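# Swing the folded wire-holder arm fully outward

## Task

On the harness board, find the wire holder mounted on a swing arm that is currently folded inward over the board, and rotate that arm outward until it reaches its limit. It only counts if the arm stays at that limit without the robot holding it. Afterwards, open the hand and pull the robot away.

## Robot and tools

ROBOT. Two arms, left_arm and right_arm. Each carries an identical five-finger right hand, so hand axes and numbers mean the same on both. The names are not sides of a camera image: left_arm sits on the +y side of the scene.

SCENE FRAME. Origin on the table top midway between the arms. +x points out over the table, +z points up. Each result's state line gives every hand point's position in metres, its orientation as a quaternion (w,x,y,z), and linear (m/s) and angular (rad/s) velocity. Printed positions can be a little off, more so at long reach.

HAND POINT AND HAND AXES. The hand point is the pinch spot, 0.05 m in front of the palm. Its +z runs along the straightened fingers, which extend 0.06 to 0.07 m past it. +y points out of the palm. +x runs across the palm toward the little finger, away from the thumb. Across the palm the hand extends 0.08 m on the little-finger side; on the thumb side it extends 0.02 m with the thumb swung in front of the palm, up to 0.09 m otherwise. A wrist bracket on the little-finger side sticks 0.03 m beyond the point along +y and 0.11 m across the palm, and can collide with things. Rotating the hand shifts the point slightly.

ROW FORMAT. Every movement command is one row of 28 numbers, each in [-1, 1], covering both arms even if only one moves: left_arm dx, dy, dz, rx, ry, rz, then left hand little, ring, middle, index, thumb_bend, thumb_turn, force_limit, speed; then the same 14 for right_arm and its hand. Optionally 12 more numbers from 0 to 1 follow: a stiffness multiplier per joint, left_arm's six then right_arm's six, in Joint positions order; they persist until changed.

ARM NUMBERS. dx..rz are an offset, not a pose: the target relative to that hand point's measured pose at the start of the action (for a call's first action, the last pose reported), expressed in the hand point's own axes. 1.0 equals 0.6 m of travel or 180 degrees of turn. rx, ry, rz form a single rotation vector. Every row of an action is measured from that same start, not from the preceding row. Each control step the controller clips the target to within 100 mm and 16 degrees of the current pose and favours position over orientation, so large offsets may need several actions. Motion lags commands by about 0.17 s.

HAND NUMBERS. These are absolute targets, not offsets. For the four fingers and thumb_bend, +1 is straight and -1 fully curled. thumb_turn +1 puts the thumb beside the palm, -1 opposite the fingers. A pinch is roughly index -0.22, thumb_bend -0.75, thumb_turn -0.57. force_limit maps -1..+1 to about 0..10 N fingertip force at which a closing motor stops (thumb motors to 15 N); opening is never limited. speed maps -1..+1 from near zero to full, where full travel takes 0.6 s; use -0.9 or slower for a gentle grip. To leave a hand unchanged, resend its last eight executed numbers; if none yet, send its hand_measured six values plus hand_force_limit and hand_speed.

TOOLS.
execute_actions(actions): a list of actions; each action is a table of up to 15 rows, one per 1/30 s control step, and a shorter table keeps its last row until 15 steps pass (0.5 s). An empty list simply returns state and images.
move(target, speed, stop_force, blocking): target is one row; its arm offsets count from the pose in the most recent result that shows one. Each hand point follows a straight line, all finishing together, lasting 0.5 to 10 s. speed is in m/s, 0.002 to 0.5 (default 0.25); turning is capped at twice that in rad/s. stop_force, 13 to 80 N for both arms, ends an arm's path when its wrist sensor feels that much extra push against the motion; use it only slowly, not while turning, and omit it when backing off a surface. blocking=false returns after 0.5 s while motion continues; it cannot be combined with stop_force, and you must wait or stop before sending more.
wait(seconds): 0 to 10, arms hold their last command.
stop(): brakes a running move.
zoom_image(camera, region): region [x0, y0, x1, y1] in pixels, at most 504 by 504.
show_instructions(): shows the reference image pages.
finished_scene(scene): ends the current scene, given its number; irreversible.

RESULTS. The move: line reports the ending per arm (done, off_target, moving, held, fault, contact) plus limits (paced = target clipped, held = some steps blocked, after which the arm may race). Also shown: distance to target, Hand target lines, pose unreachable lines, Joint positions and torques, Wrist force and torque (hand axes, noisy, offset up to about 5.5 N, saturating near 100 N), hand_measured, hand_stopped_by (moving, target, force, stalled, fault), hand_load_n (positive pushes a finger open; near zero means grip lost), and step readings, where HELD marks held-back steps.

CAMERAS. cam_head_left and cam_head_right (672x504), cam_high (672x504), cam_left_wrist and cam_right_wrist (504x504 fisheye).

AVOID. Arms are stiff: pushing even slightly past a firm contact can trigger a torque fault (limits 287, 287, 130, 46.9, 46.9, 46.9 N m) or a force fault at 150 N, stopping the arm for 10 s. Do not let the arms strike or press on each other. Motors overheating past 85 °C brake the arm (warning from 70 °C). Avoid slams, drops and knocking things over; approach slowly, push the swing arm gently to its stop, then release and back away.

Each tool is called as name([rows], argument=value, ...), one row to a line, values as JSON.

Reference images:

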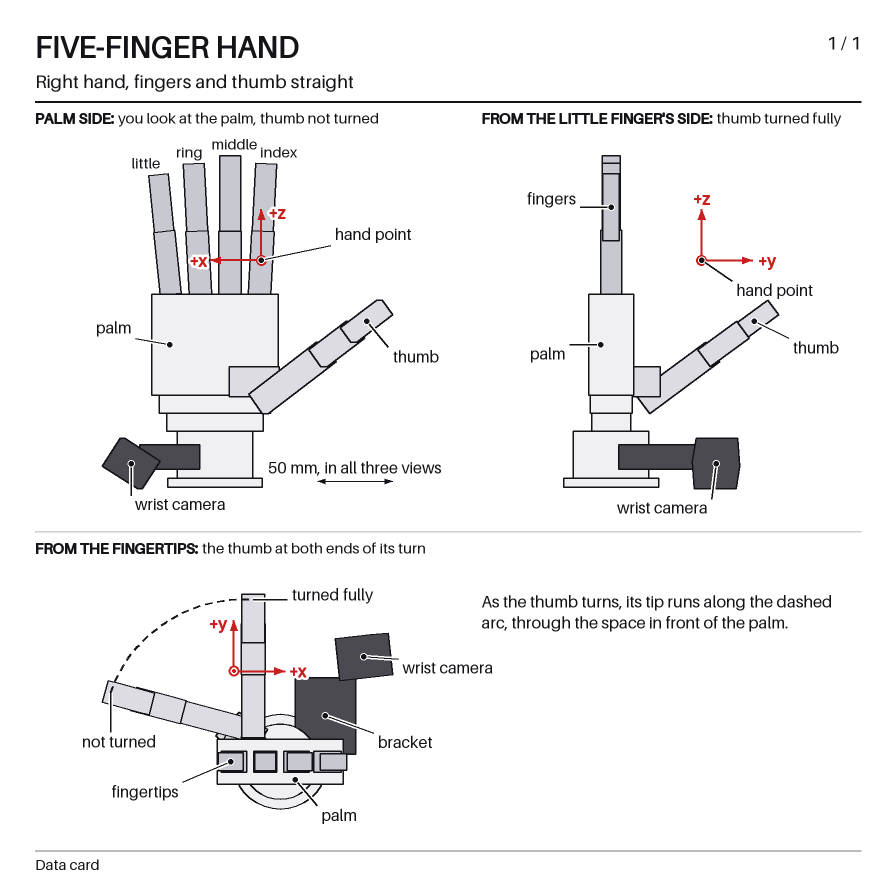

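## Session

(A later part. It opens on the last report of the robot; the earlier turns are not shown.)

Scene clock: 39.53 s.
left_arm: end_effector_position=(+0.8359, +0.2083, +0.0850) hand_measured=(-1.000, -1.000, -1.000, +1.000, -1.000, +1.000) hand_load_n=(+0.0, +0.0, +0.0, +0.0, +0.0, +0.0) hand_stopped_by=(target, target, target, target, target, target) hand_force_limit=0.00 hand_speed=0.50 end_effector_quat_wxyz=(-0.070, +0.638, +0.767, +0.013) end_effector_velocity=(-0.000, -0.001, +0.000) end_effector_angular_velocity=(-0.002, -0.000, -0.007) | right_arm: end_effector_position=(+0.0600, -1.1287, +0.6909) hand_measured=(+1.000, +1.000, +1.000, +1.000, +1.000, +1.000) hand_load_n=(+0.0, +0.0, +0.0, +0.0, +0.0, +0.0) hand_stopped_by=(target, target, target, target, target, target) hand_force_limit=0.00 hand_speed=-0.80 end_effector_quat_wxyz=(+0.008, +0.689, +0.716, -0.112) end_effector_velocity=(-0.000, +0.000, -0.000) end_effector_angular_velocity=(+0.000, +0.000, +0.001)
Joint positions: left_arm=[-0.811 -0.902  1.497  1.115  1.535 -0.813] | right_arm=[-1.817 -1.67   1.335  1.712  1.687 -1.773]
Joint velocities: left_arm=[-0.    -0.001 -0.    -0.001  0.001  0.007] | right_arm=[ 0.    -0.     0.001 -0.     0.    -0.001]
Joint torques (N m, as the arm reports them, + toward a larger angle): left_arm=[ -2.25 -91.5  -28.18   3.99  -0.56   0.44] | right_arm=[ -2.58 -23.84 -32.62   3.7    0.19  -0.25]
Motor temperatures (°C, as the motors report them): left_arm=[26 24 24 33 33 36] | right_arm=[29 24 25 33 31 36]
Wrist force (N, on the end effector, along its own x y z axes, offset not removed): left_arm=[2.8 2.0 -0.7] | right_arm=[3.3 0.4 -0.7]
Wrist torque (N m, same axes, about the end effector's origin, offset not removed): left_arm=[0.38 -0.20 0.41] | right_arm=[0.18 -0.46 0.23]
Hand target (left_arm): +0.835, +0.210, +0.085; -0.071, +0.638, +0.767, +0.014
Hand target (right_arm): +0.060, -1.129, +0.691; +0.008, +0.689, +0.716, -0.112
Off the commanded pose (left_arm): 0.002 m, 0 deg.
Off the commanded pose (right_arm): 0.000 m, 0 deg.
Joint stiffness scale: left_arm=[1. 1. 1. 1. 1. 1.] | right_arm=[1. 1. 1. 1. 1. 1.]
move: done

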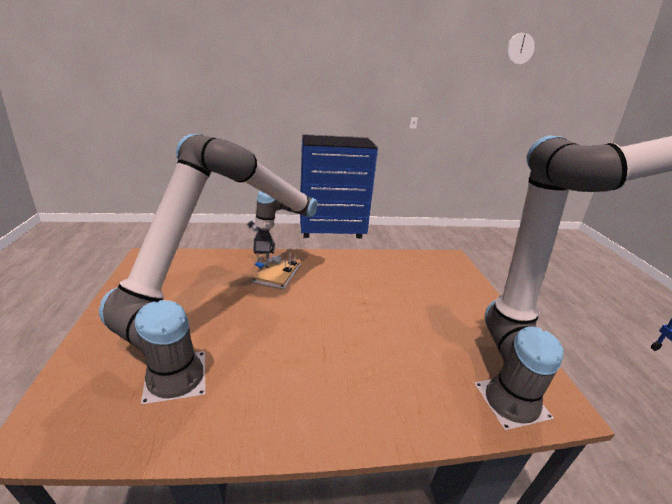

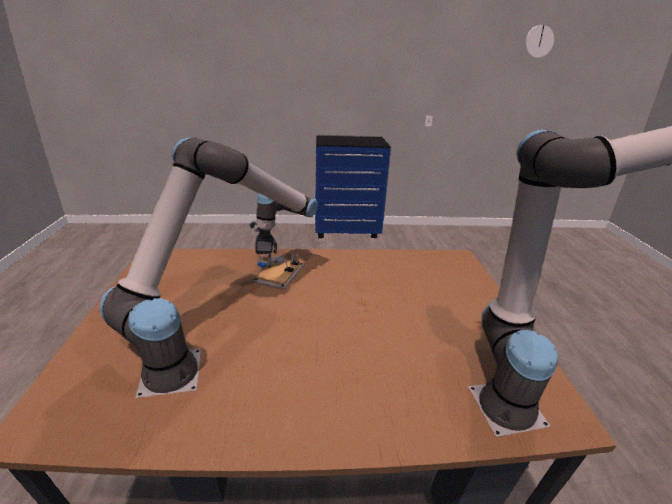

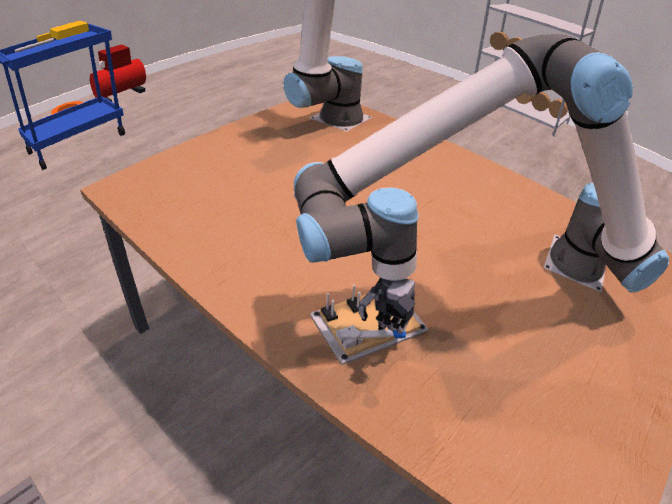

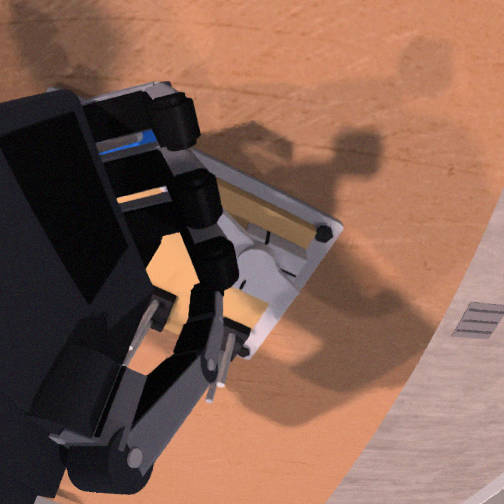

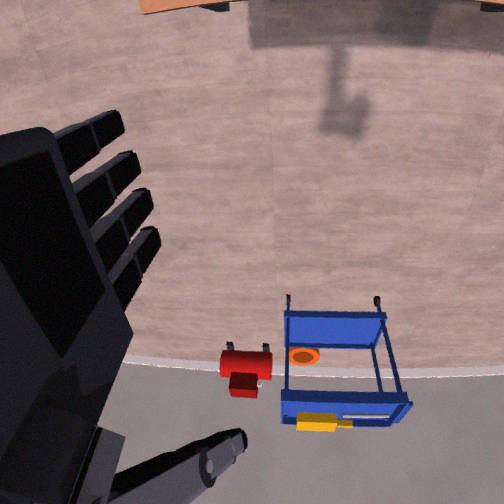

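move(target=[0.13,0.0,0.012,0,0,0,-1,-1,-1,1,-1,1,0,0.5,0,0,0,0,0,0,1,1,1,1,1,1,0,-0.8], speed=0.04, stop_force=30)

move(target=[0.05,0.1,0.012,0,0,0,-1,-1,-1,1,-1,1,0,0.5,0,0,0,0,0,0,1,1,1,1,1,1,0,-0.8], speed=0.04, stop_force=30)

zoom_image(camera="cam_head_left", region=[220,220,320,300])

Scene clock: 41.70 s.
left_arm: end_effector_position=(+0.8364, +0.2405, +0.0940) hand_measured=(-1.000, -1.000, -1.000, +1.000, -1.000, +1.000) hand_load_n=(+0.0, +0.0, +0.0, -2.0, +0.0, +0.0) hand_stopped_by=(target, target, target, target, target, target) hand_force_limit=0.00 hand_speed=0.50 end_effector_quat_wxyz=(-0.050, +0.642, +0.765, +0.011) end_effector_velocity=(-0.003, -0.002, +0.001) end_effector_angular_velocity=(+0.007, +0.008, +0.008) | right_arm: end_effector_position=(+0.0600, -1.1287, +0.6909) hand_measured=(+1.000, +1.000, +1.000, +1.000, +1.000, +1.000) hand_load_n=(+0.0, +0.0, +0.0, +0.0, +0.0, +0.0) hand_stopped_by=(target, target, target, target, target, target) hand_force_limit=0.00 hand_speed=-0.80 end_effector_quat_wxyz=(+0.008, +0.689, +0.716, -0.112) end_effector_velocity=(+0.000, +0.000, -0.000) end_effector_angular_velocity=(+0.001, -0.000, +0.001)
Joint positions: left_arm=[-0.771 -0.943  1.542  1.069  1.537 -0.762] | right_arm=[-1.817 -1.67   1.335  1.712  1.687 -1.773]
Joint velocities: left_arm=[-0.005  0.002 -0.002  0.012 -0.    -0.014] | right_arm=[-0.    -0.     0.001  0.    -0.    -0.001]
Joint torques (N m, as the arm reports them, + toward a larger angle): left_arm=[ -3.65 -80.47 -28.71   9.07  -1.79  -2.11] | right_arm=[  1.03 -24.36 -32.77   3.6    0.22  -0.25]
Motor temperatures (°C, as the motors report them): left_arm=[26 24 24 33 33 36] | right_arm=[29 24 25 33 31 36]
Wrist force (N, on the end effector, along its own x y z axes, offset not removed): left_arm=[-14.7 6.8 1.0] | right_arm=[2.9 -0.9 -1.2]
Wrist torque (N m, same axes, about the end effector's origin, offset not removed): left_arm=[0.22 -0.08 -0.31] | right_arm=[0.00 -0.41 0.13]
Hand target (left_arm): +0.836, +0.241, +0.093; -0.054, +0.641, +0.766, +0.012
Hand target (right_arm): +0.060, -1.129, +0.691; +0.008, +0.689, +0.716, -0.112
Off the commanded pose (left_arm): 0.048 m, 2 deg.
Off the commanded pose (right_arm): 0.000 m, 0 deg.
Joint stiffness scale: left_arm=[1. 1. 1. 1. 1. 1.] | right_arm=[1. 1. 1. 1. 1. 1.]
move: contact (left_arm)

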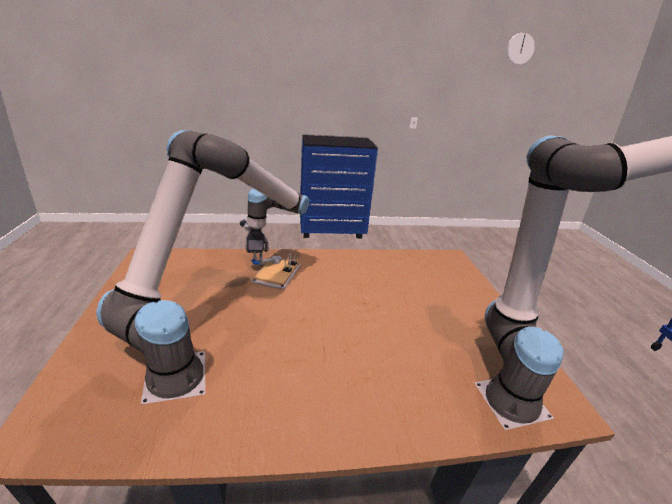

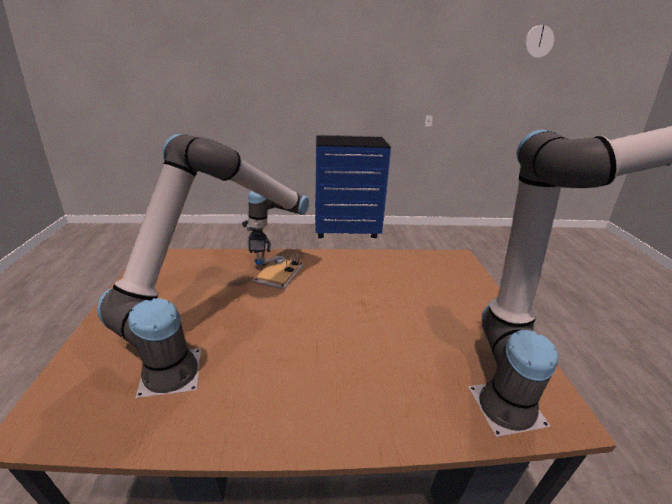

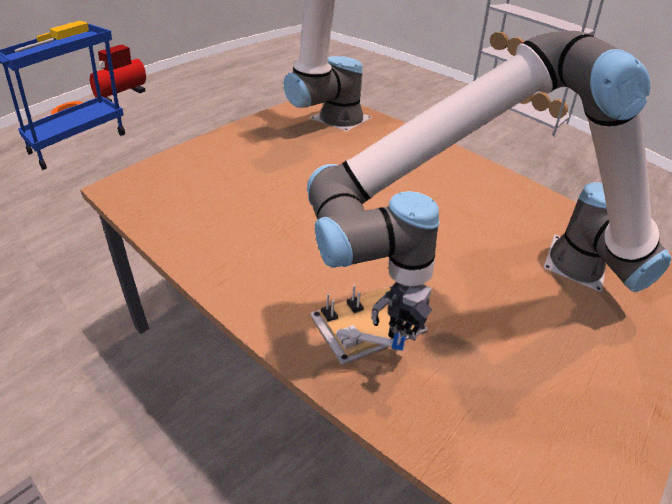

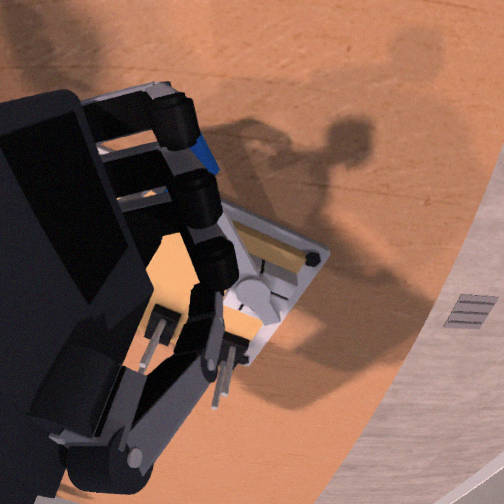

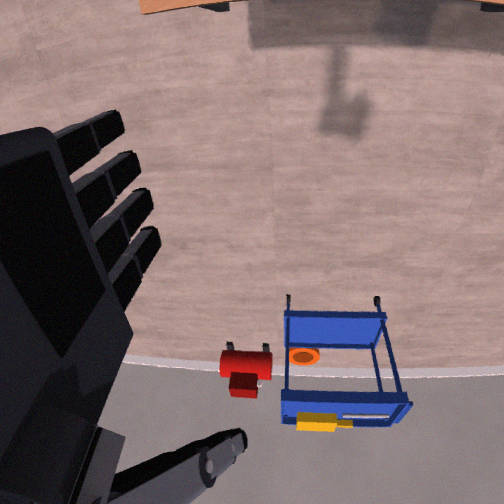

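Scene clock: 43.77 s.
left_arm: end_effector_position=(+0.8773, +0.2466, +0.0941) hand_measured=(-1.000, -1.000, -1.000, +1.000, -1.000, +1.000) hand_load_n=(+0.0, +0.0, -1.5, +1.5, +0.0, +0.0) hand_stopped_by=(target, target, target, target, target, target) hand_force_limit=0.00 hand_speed=0.50 end_effector_quat_wxyz=(-0.042, +0.654, +0.756, +0.002) end_effector_velocity=(-0.003, -0.002, +0.001) end_effector_angular_velocity=(+0.000, -0.008, +0.005) | right_arm: end_effector_position=(+0.0600, -1.1287, +0.6909) hand_measured=(+1.000, +1.000, +1.000, +1.000, +1.000, +1.000) hand_load_n=(+0.0, +0.0, +0.0, +0.0, +0.0, +0.0) hand_stopped_by=(target, target, target, target, target, target) hand_force_limit=0.00 hand_speed=-0.80 end_effector_quat_wxyz=(+0.008, +0.689, +0.716, -0.112) end_effector_velocity=(+0.000, -0.000, -0.000) end_effector_angular_velocity=(-0.001, -0.000, -0.001)
Joint positions: left_arm=[-0.724 -0.895  1.455  1.094  1.553 -0.685] | right_arm=[-1.817 -1.67   1.335  1.712  1.687 -1.773]
Joint velocities: left_arm=[-0.007 -0.007  0.01  -0.01  -0.003 -0.012] | right_arm=[ 0.    -0.     0.    -0.001 -0.     0.002]
Joint torques (N m, as the arm reports them, + toward a larger angle): left_arm=[  2.9  -94.2  -30.37   3.05  -2.15  -1.79] | right_arm=[ -0.17 -24.16 -32.71   3.67   0.26  -0.06]
Motor temperatures (°C, as the motors report them): left_arm=[26 24 24 33 33 36] | right_arm=[29 24 25 33 31 36]
Wrist force (N, on the end effector, along its own x y z axes, offset not removed): left_arm=[-4.9 -5.9 -2.2] | right_arm=[5.6 1.3 -0.6]
Wrist torque (N m, same axes, about the end effector's origin, offset not removed): left_arm=[0.55 0.25 0.34] | right_arm=[0.27 -0.83 0.37]
Hand target (left_arm): +0.876, +0.249, +0.094; -0.043, +0.652, +0.757, +0.004
Hand target (right_arm): +0.060, -1.129, +0.691; +0.008, +0.689, +0.716, -0.112
Off the commanded pose (left_arm): 0.037 m, 2 deg.
Off the commanded pose (right_arm): 0.000 m, 0 deg.
Joint stiffness scale: left_arm=[1. 1. 1. 1. 1. 1.] | right_arm=[1. 1. 1. 1. 1. 1.]
move: contact (left_arm)

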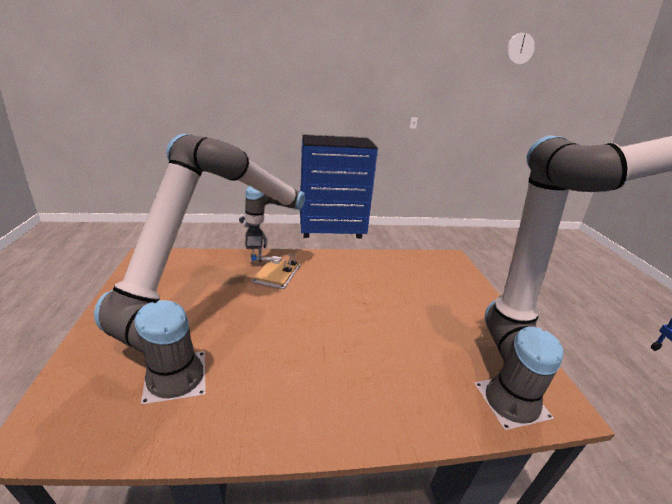

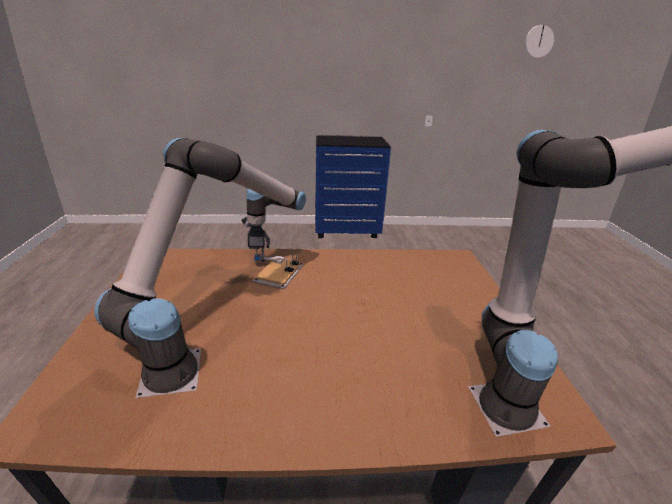

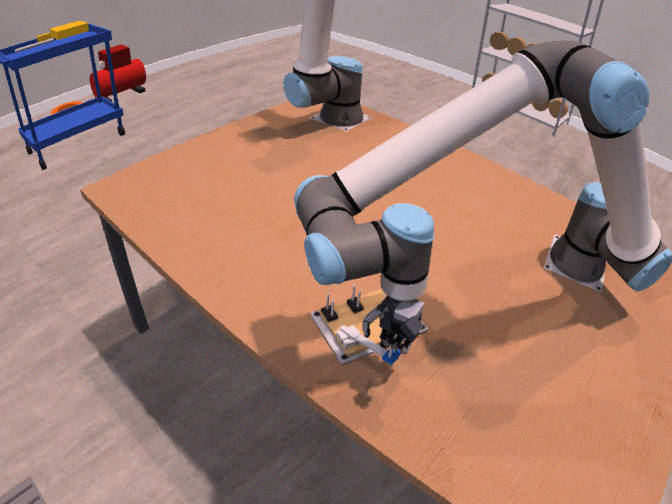

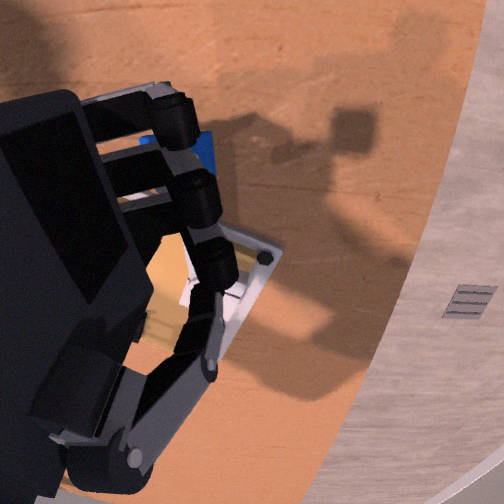

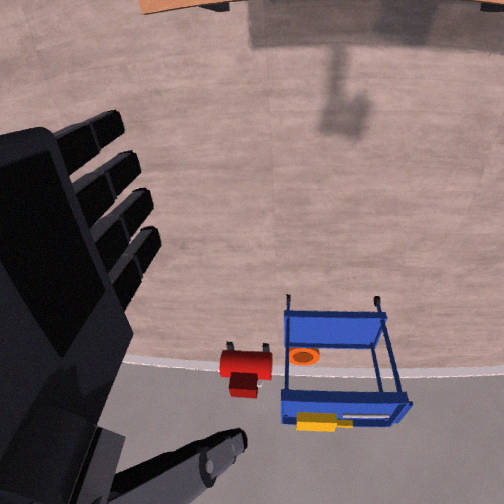

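Region (220, 220, 320, 300) of cam_head_left's 672x504 image, scaled by 5.040, with more detail than that image has; it fills the top 403 rows of this view, and the rest is white.

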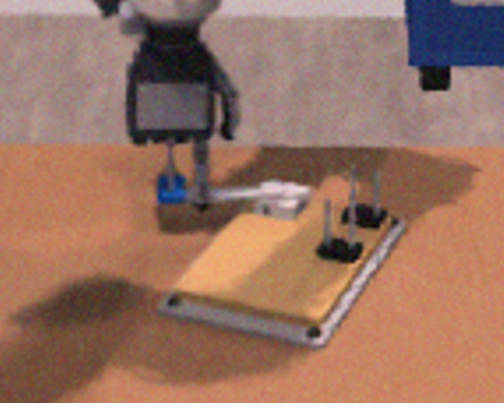

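move(target=[0.02,0.12,0.005,0,0,0,-1,-1,-1,1,-1,1,0,0.5,0,0,0,0,0,0,1,1,1,1,1,1,0,-0.8], speed=0.04, stop_force=30)

move(target=[-0.03,0.1,0.005,0,0,0,-1,-1,-1,1,-1,1,0,0.5,0,0,0,0,0,0,1,1,1,1,1,1,0,-0.8], speed=0.04, stop_force=30)

zoom_image(camera="cam_head_left", region=[220,220,320,300])

Scene clock: 45.60 s.
left_arm: end_effector_position=(+0.8898, +0.2430, +0.0919) hand_measured=(-1.000, -1.000, -1.000, +1.000, -1.000, +1.000) hand_load_n=(+0.0, +0.0, -1.0, +1.5, +0.0, +0.0) hand_stopped_by=(target, target, target, target, target, target) hand_force_limit=0.00 hand_speed=0.50 end_effector_quat_wxyz=(-0.052, +0.661, +0.748, -0.008) end_effector_velocity=(-0.002, +0.000, +0.000) end_effector_angular_velocity=(-0.001, -0.003, +0.004) | right_arm: end_effector_position=(+0.0600, -1.1287, +0.6909) hand_measured=(+1.000, +1.000, +1.000, +1.000, +1.000, +1.000) hand_load_n=(+0.0, +0.0, +0.0, +0.0, +0.0, +0.0) hand_stopped_by=(target, target, target, target, target, target) hand_force_limit=0.00 hand_speed=-0.80 end_effector_quat_wxyz=(+0.008, +0.689, +0.716, -0.112) end_effector_velocity=(+0.000, +0.000, -0.000) end_effector_angular_velocity=(+0.000, +0.001, +0.003)
Joint positions: left_arm=[-0.712 -0.864  1.406  1.135  1.566 -0.652] | right_arm=[-1.817 -1.67   1.335  1.712  1.687 -1.773]
Joint velocities: left_arm=[-0.002 -0.004  0.007 -0.006 -0.    -0.006] | right_arm=[ 0.001  0.     0.    -0.001  0.    -0.002]
Joint torques (N m, as the arm reports them, + toward a larger angle): left_arm=[  0.84 -96.96 -31.91   1.51  -1.67  -1.53] | right_arm=[ -0.21 -23.97 -32.86   3.79   0.33  -0.05]
Motor temperatures (°C, as the motors report them): left_arm=[26 24 24 33 33 36] | right_arm=[29 24 25 33 31 36]
Wrist force (N, on the end effector, along its own x y z axes, offset not removed): left_arm=[-0.5 -6.3 -1.8] | right_arm=[2.1 0.7 -0.2]
Wrist torque (N m, same axes, about the end effector's origin, offset not removed): left_arm=[1.15 0.25 0.86] | right_arm=[0.09 -0.29 0.14]
Hand target (left_arm): +0.891, +0.245, +0.092; -0.050, +0.660, +0.750, -0.005
Hand target (right_arm): +0.060, -1.129, +0.691; +0.008, +0.689, +0.716, -0.112
Off the commanded pose (left_arm): 0.063 m, 2 deg.
Off the commanded pose (right_arm): 0.000 m, 0 deg.
Joint stiffness scale: left_arm=[1. 1. 1. 1. 1. 1.] | right_arm=[1. 1. 1. 1. 1. 1.]
move: contact (left_arm)

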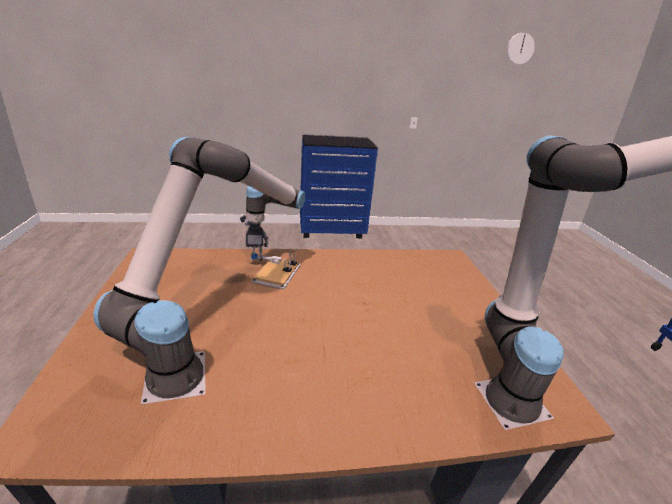

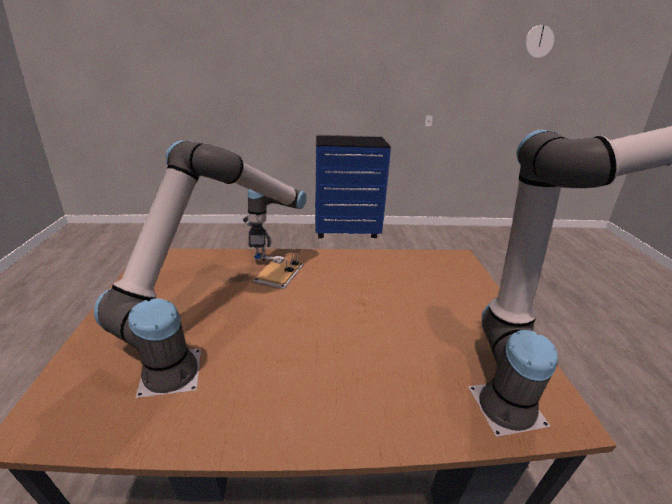

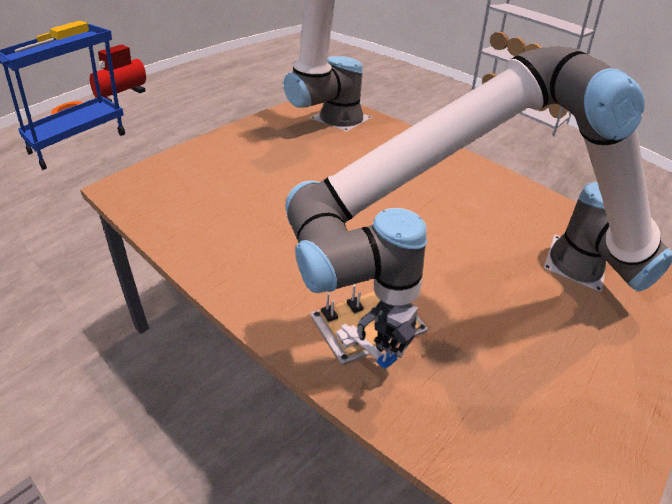

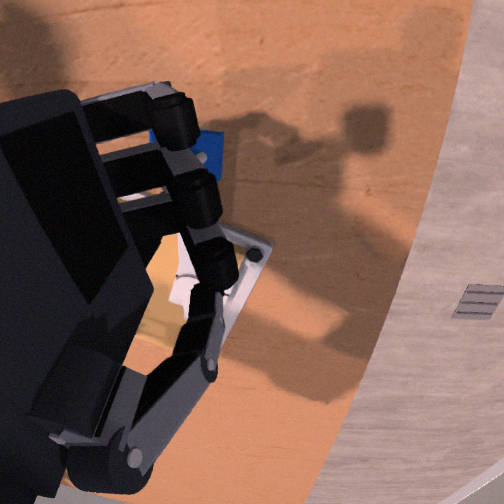

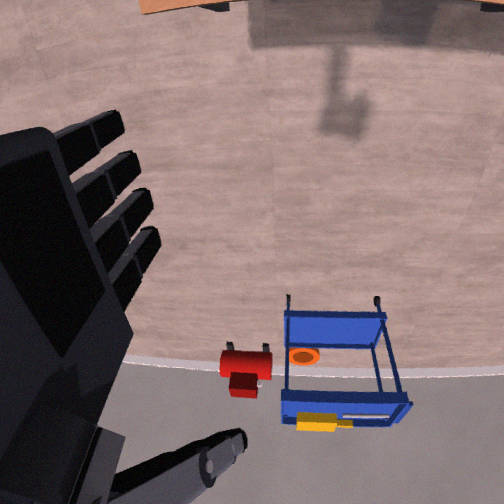

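Scene clock: 47.10 s.
left_arm: end_effector_position=(+0.9023, +0.2369, +0.0893) hand_measured=(-1.000, -1.000, -1.000, +1.000, -1.000, +1.000) hand_load_n=(+0.0, -2.0, +0.0, +2.0, +0.0, +0.0) hand_stopped_by=(target, target, target, target, target, target) hand_force_limit=0.00 hand_speed=0.50 end_effector_quat_wxyz=(-0.072, +0.666, +0.742, -0.015) end_effector_velocity=(-0.002, +0.000, -0.000) end_effector_angular_velocity=(-0.001, -0.001, -0.000) | right_arm: end_effector_position=(+0.0600, -1.1287, +0.6909) hand_measured=(+1.000, +1.000, +1.000, +1.000, +1.000, +1.000) hand_load_n=(+0.0, +0.0, +0.0, +0.0, +0.0, +0.0) hand_stopped_by=(target, target, target, target, target, target) hand_force_limit=0.00 hand_speed=-0.80 end_effector_quat_wxyz=(+0.008, +0.689, +0.716, -0.112) end_effector_velocity=(-0.000, +0.000, -0.001) end_effector_angular_velocity=(+0.002, +0.000, +0.001)
Joint positions: left_arm=[-0.708 -0.823  1.343  1.197  1.571 -0.631] | right_arm=[-1.817 -1.67   1.335  1.712  1.687 -1.773]
Joint velocities: left_arm=[-0.001 -0.004  0.007 -0.005  0.    -0.001] | right_arm=[-0.001  0.     0.001  0.001  0.    -0.002]
Joint torques (N m, as the arm reports them, + toward a larger angle): left_arm=[ -1.44 -98.08 -34.46  -1.13  -1.17  -2.33] | right_arm=[ -0.06 -23.66 -32.73   3.74   0.24  -0.13]
Motor temperatures (°C, as the motors report them): left_arm=[26 24 24 33 33 36] | right_arm=[29 24 25 33 31 36]
Wrist force (N, on the end effector, along its own x y z axes, offset not removed): left_arm=[1.2 -8.3 2.7] | right_arm=[1.7 2.1 -0.7]
Wrist torque (N m, same axes, about the end effector's origin, offset not removed): left_arm=[1.45 1.32 1.25] | right_arm=[0.34 -0.30 0.21]
Hand target (left_arm): +0.905, +0.237, +0.089; -0.067, +0.665, +0.744, -0.013
Hand target (right_arm): +0.060, -1.129, +0.691; +0.008, +0.689, +0.716, -0.112
Off the commanded pose (left_arm): 0.049 m, 3 deg.
Off the commanded pose (right_arm): 0.000 m, 0 deg.
Joint stiffness scale: left_arm=[1. 1. 1. 1. 1. 1.] | right_arm=[1. 1. 1. 1. 1. 1.]
move: contact (left_arm)

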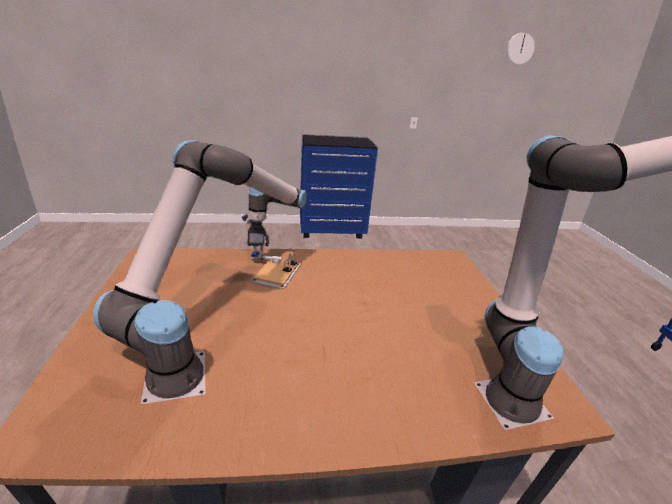

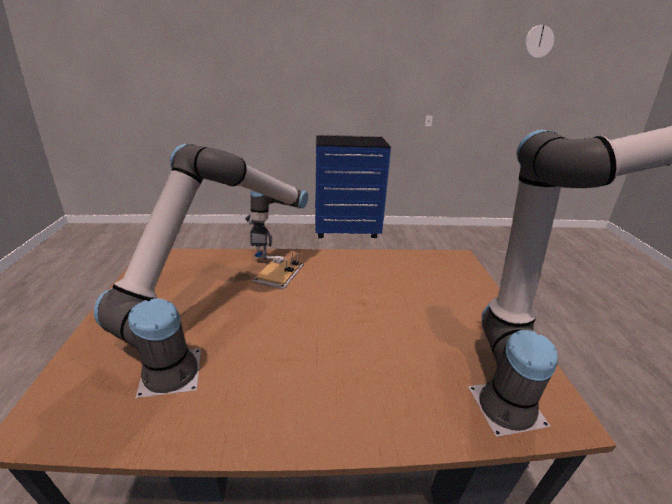

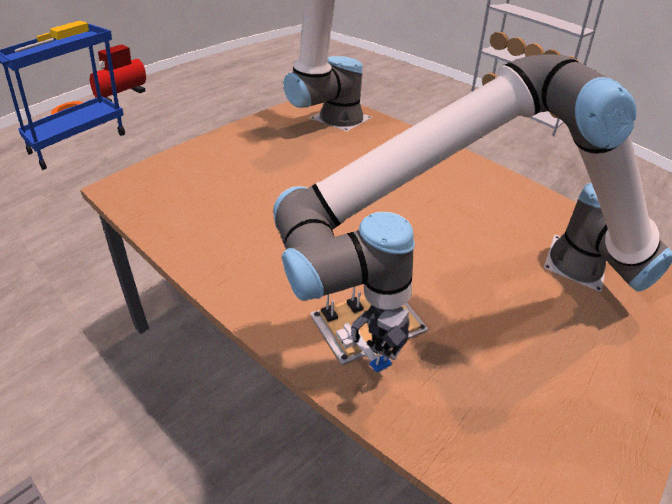

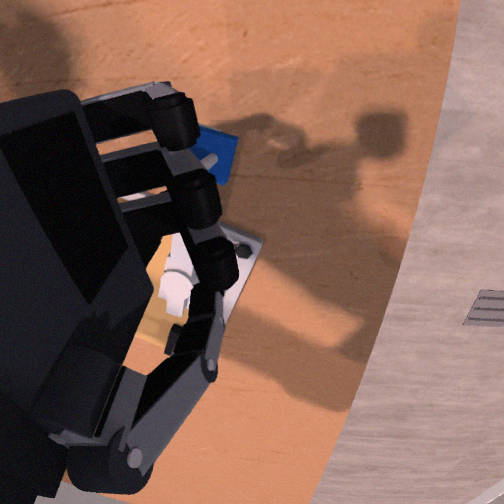

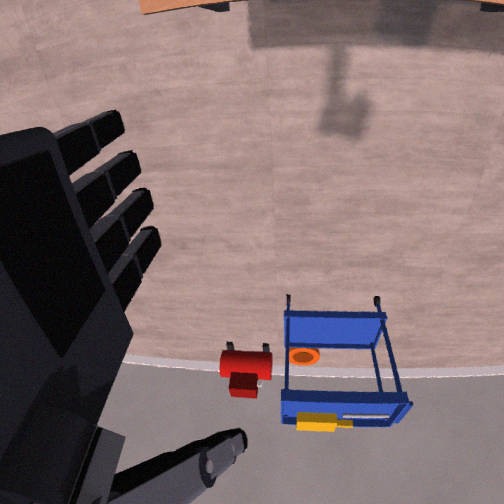

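Region (220, 220, 320, 300) of cam_head_left's 672x504 image, scaled by 5.040, with more detail than that image has; it fills the top 403 rows of this view, and the rest is white.

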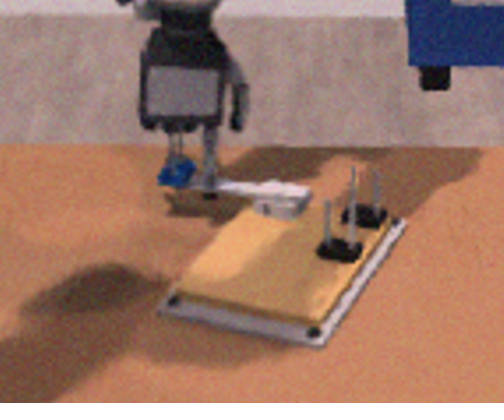

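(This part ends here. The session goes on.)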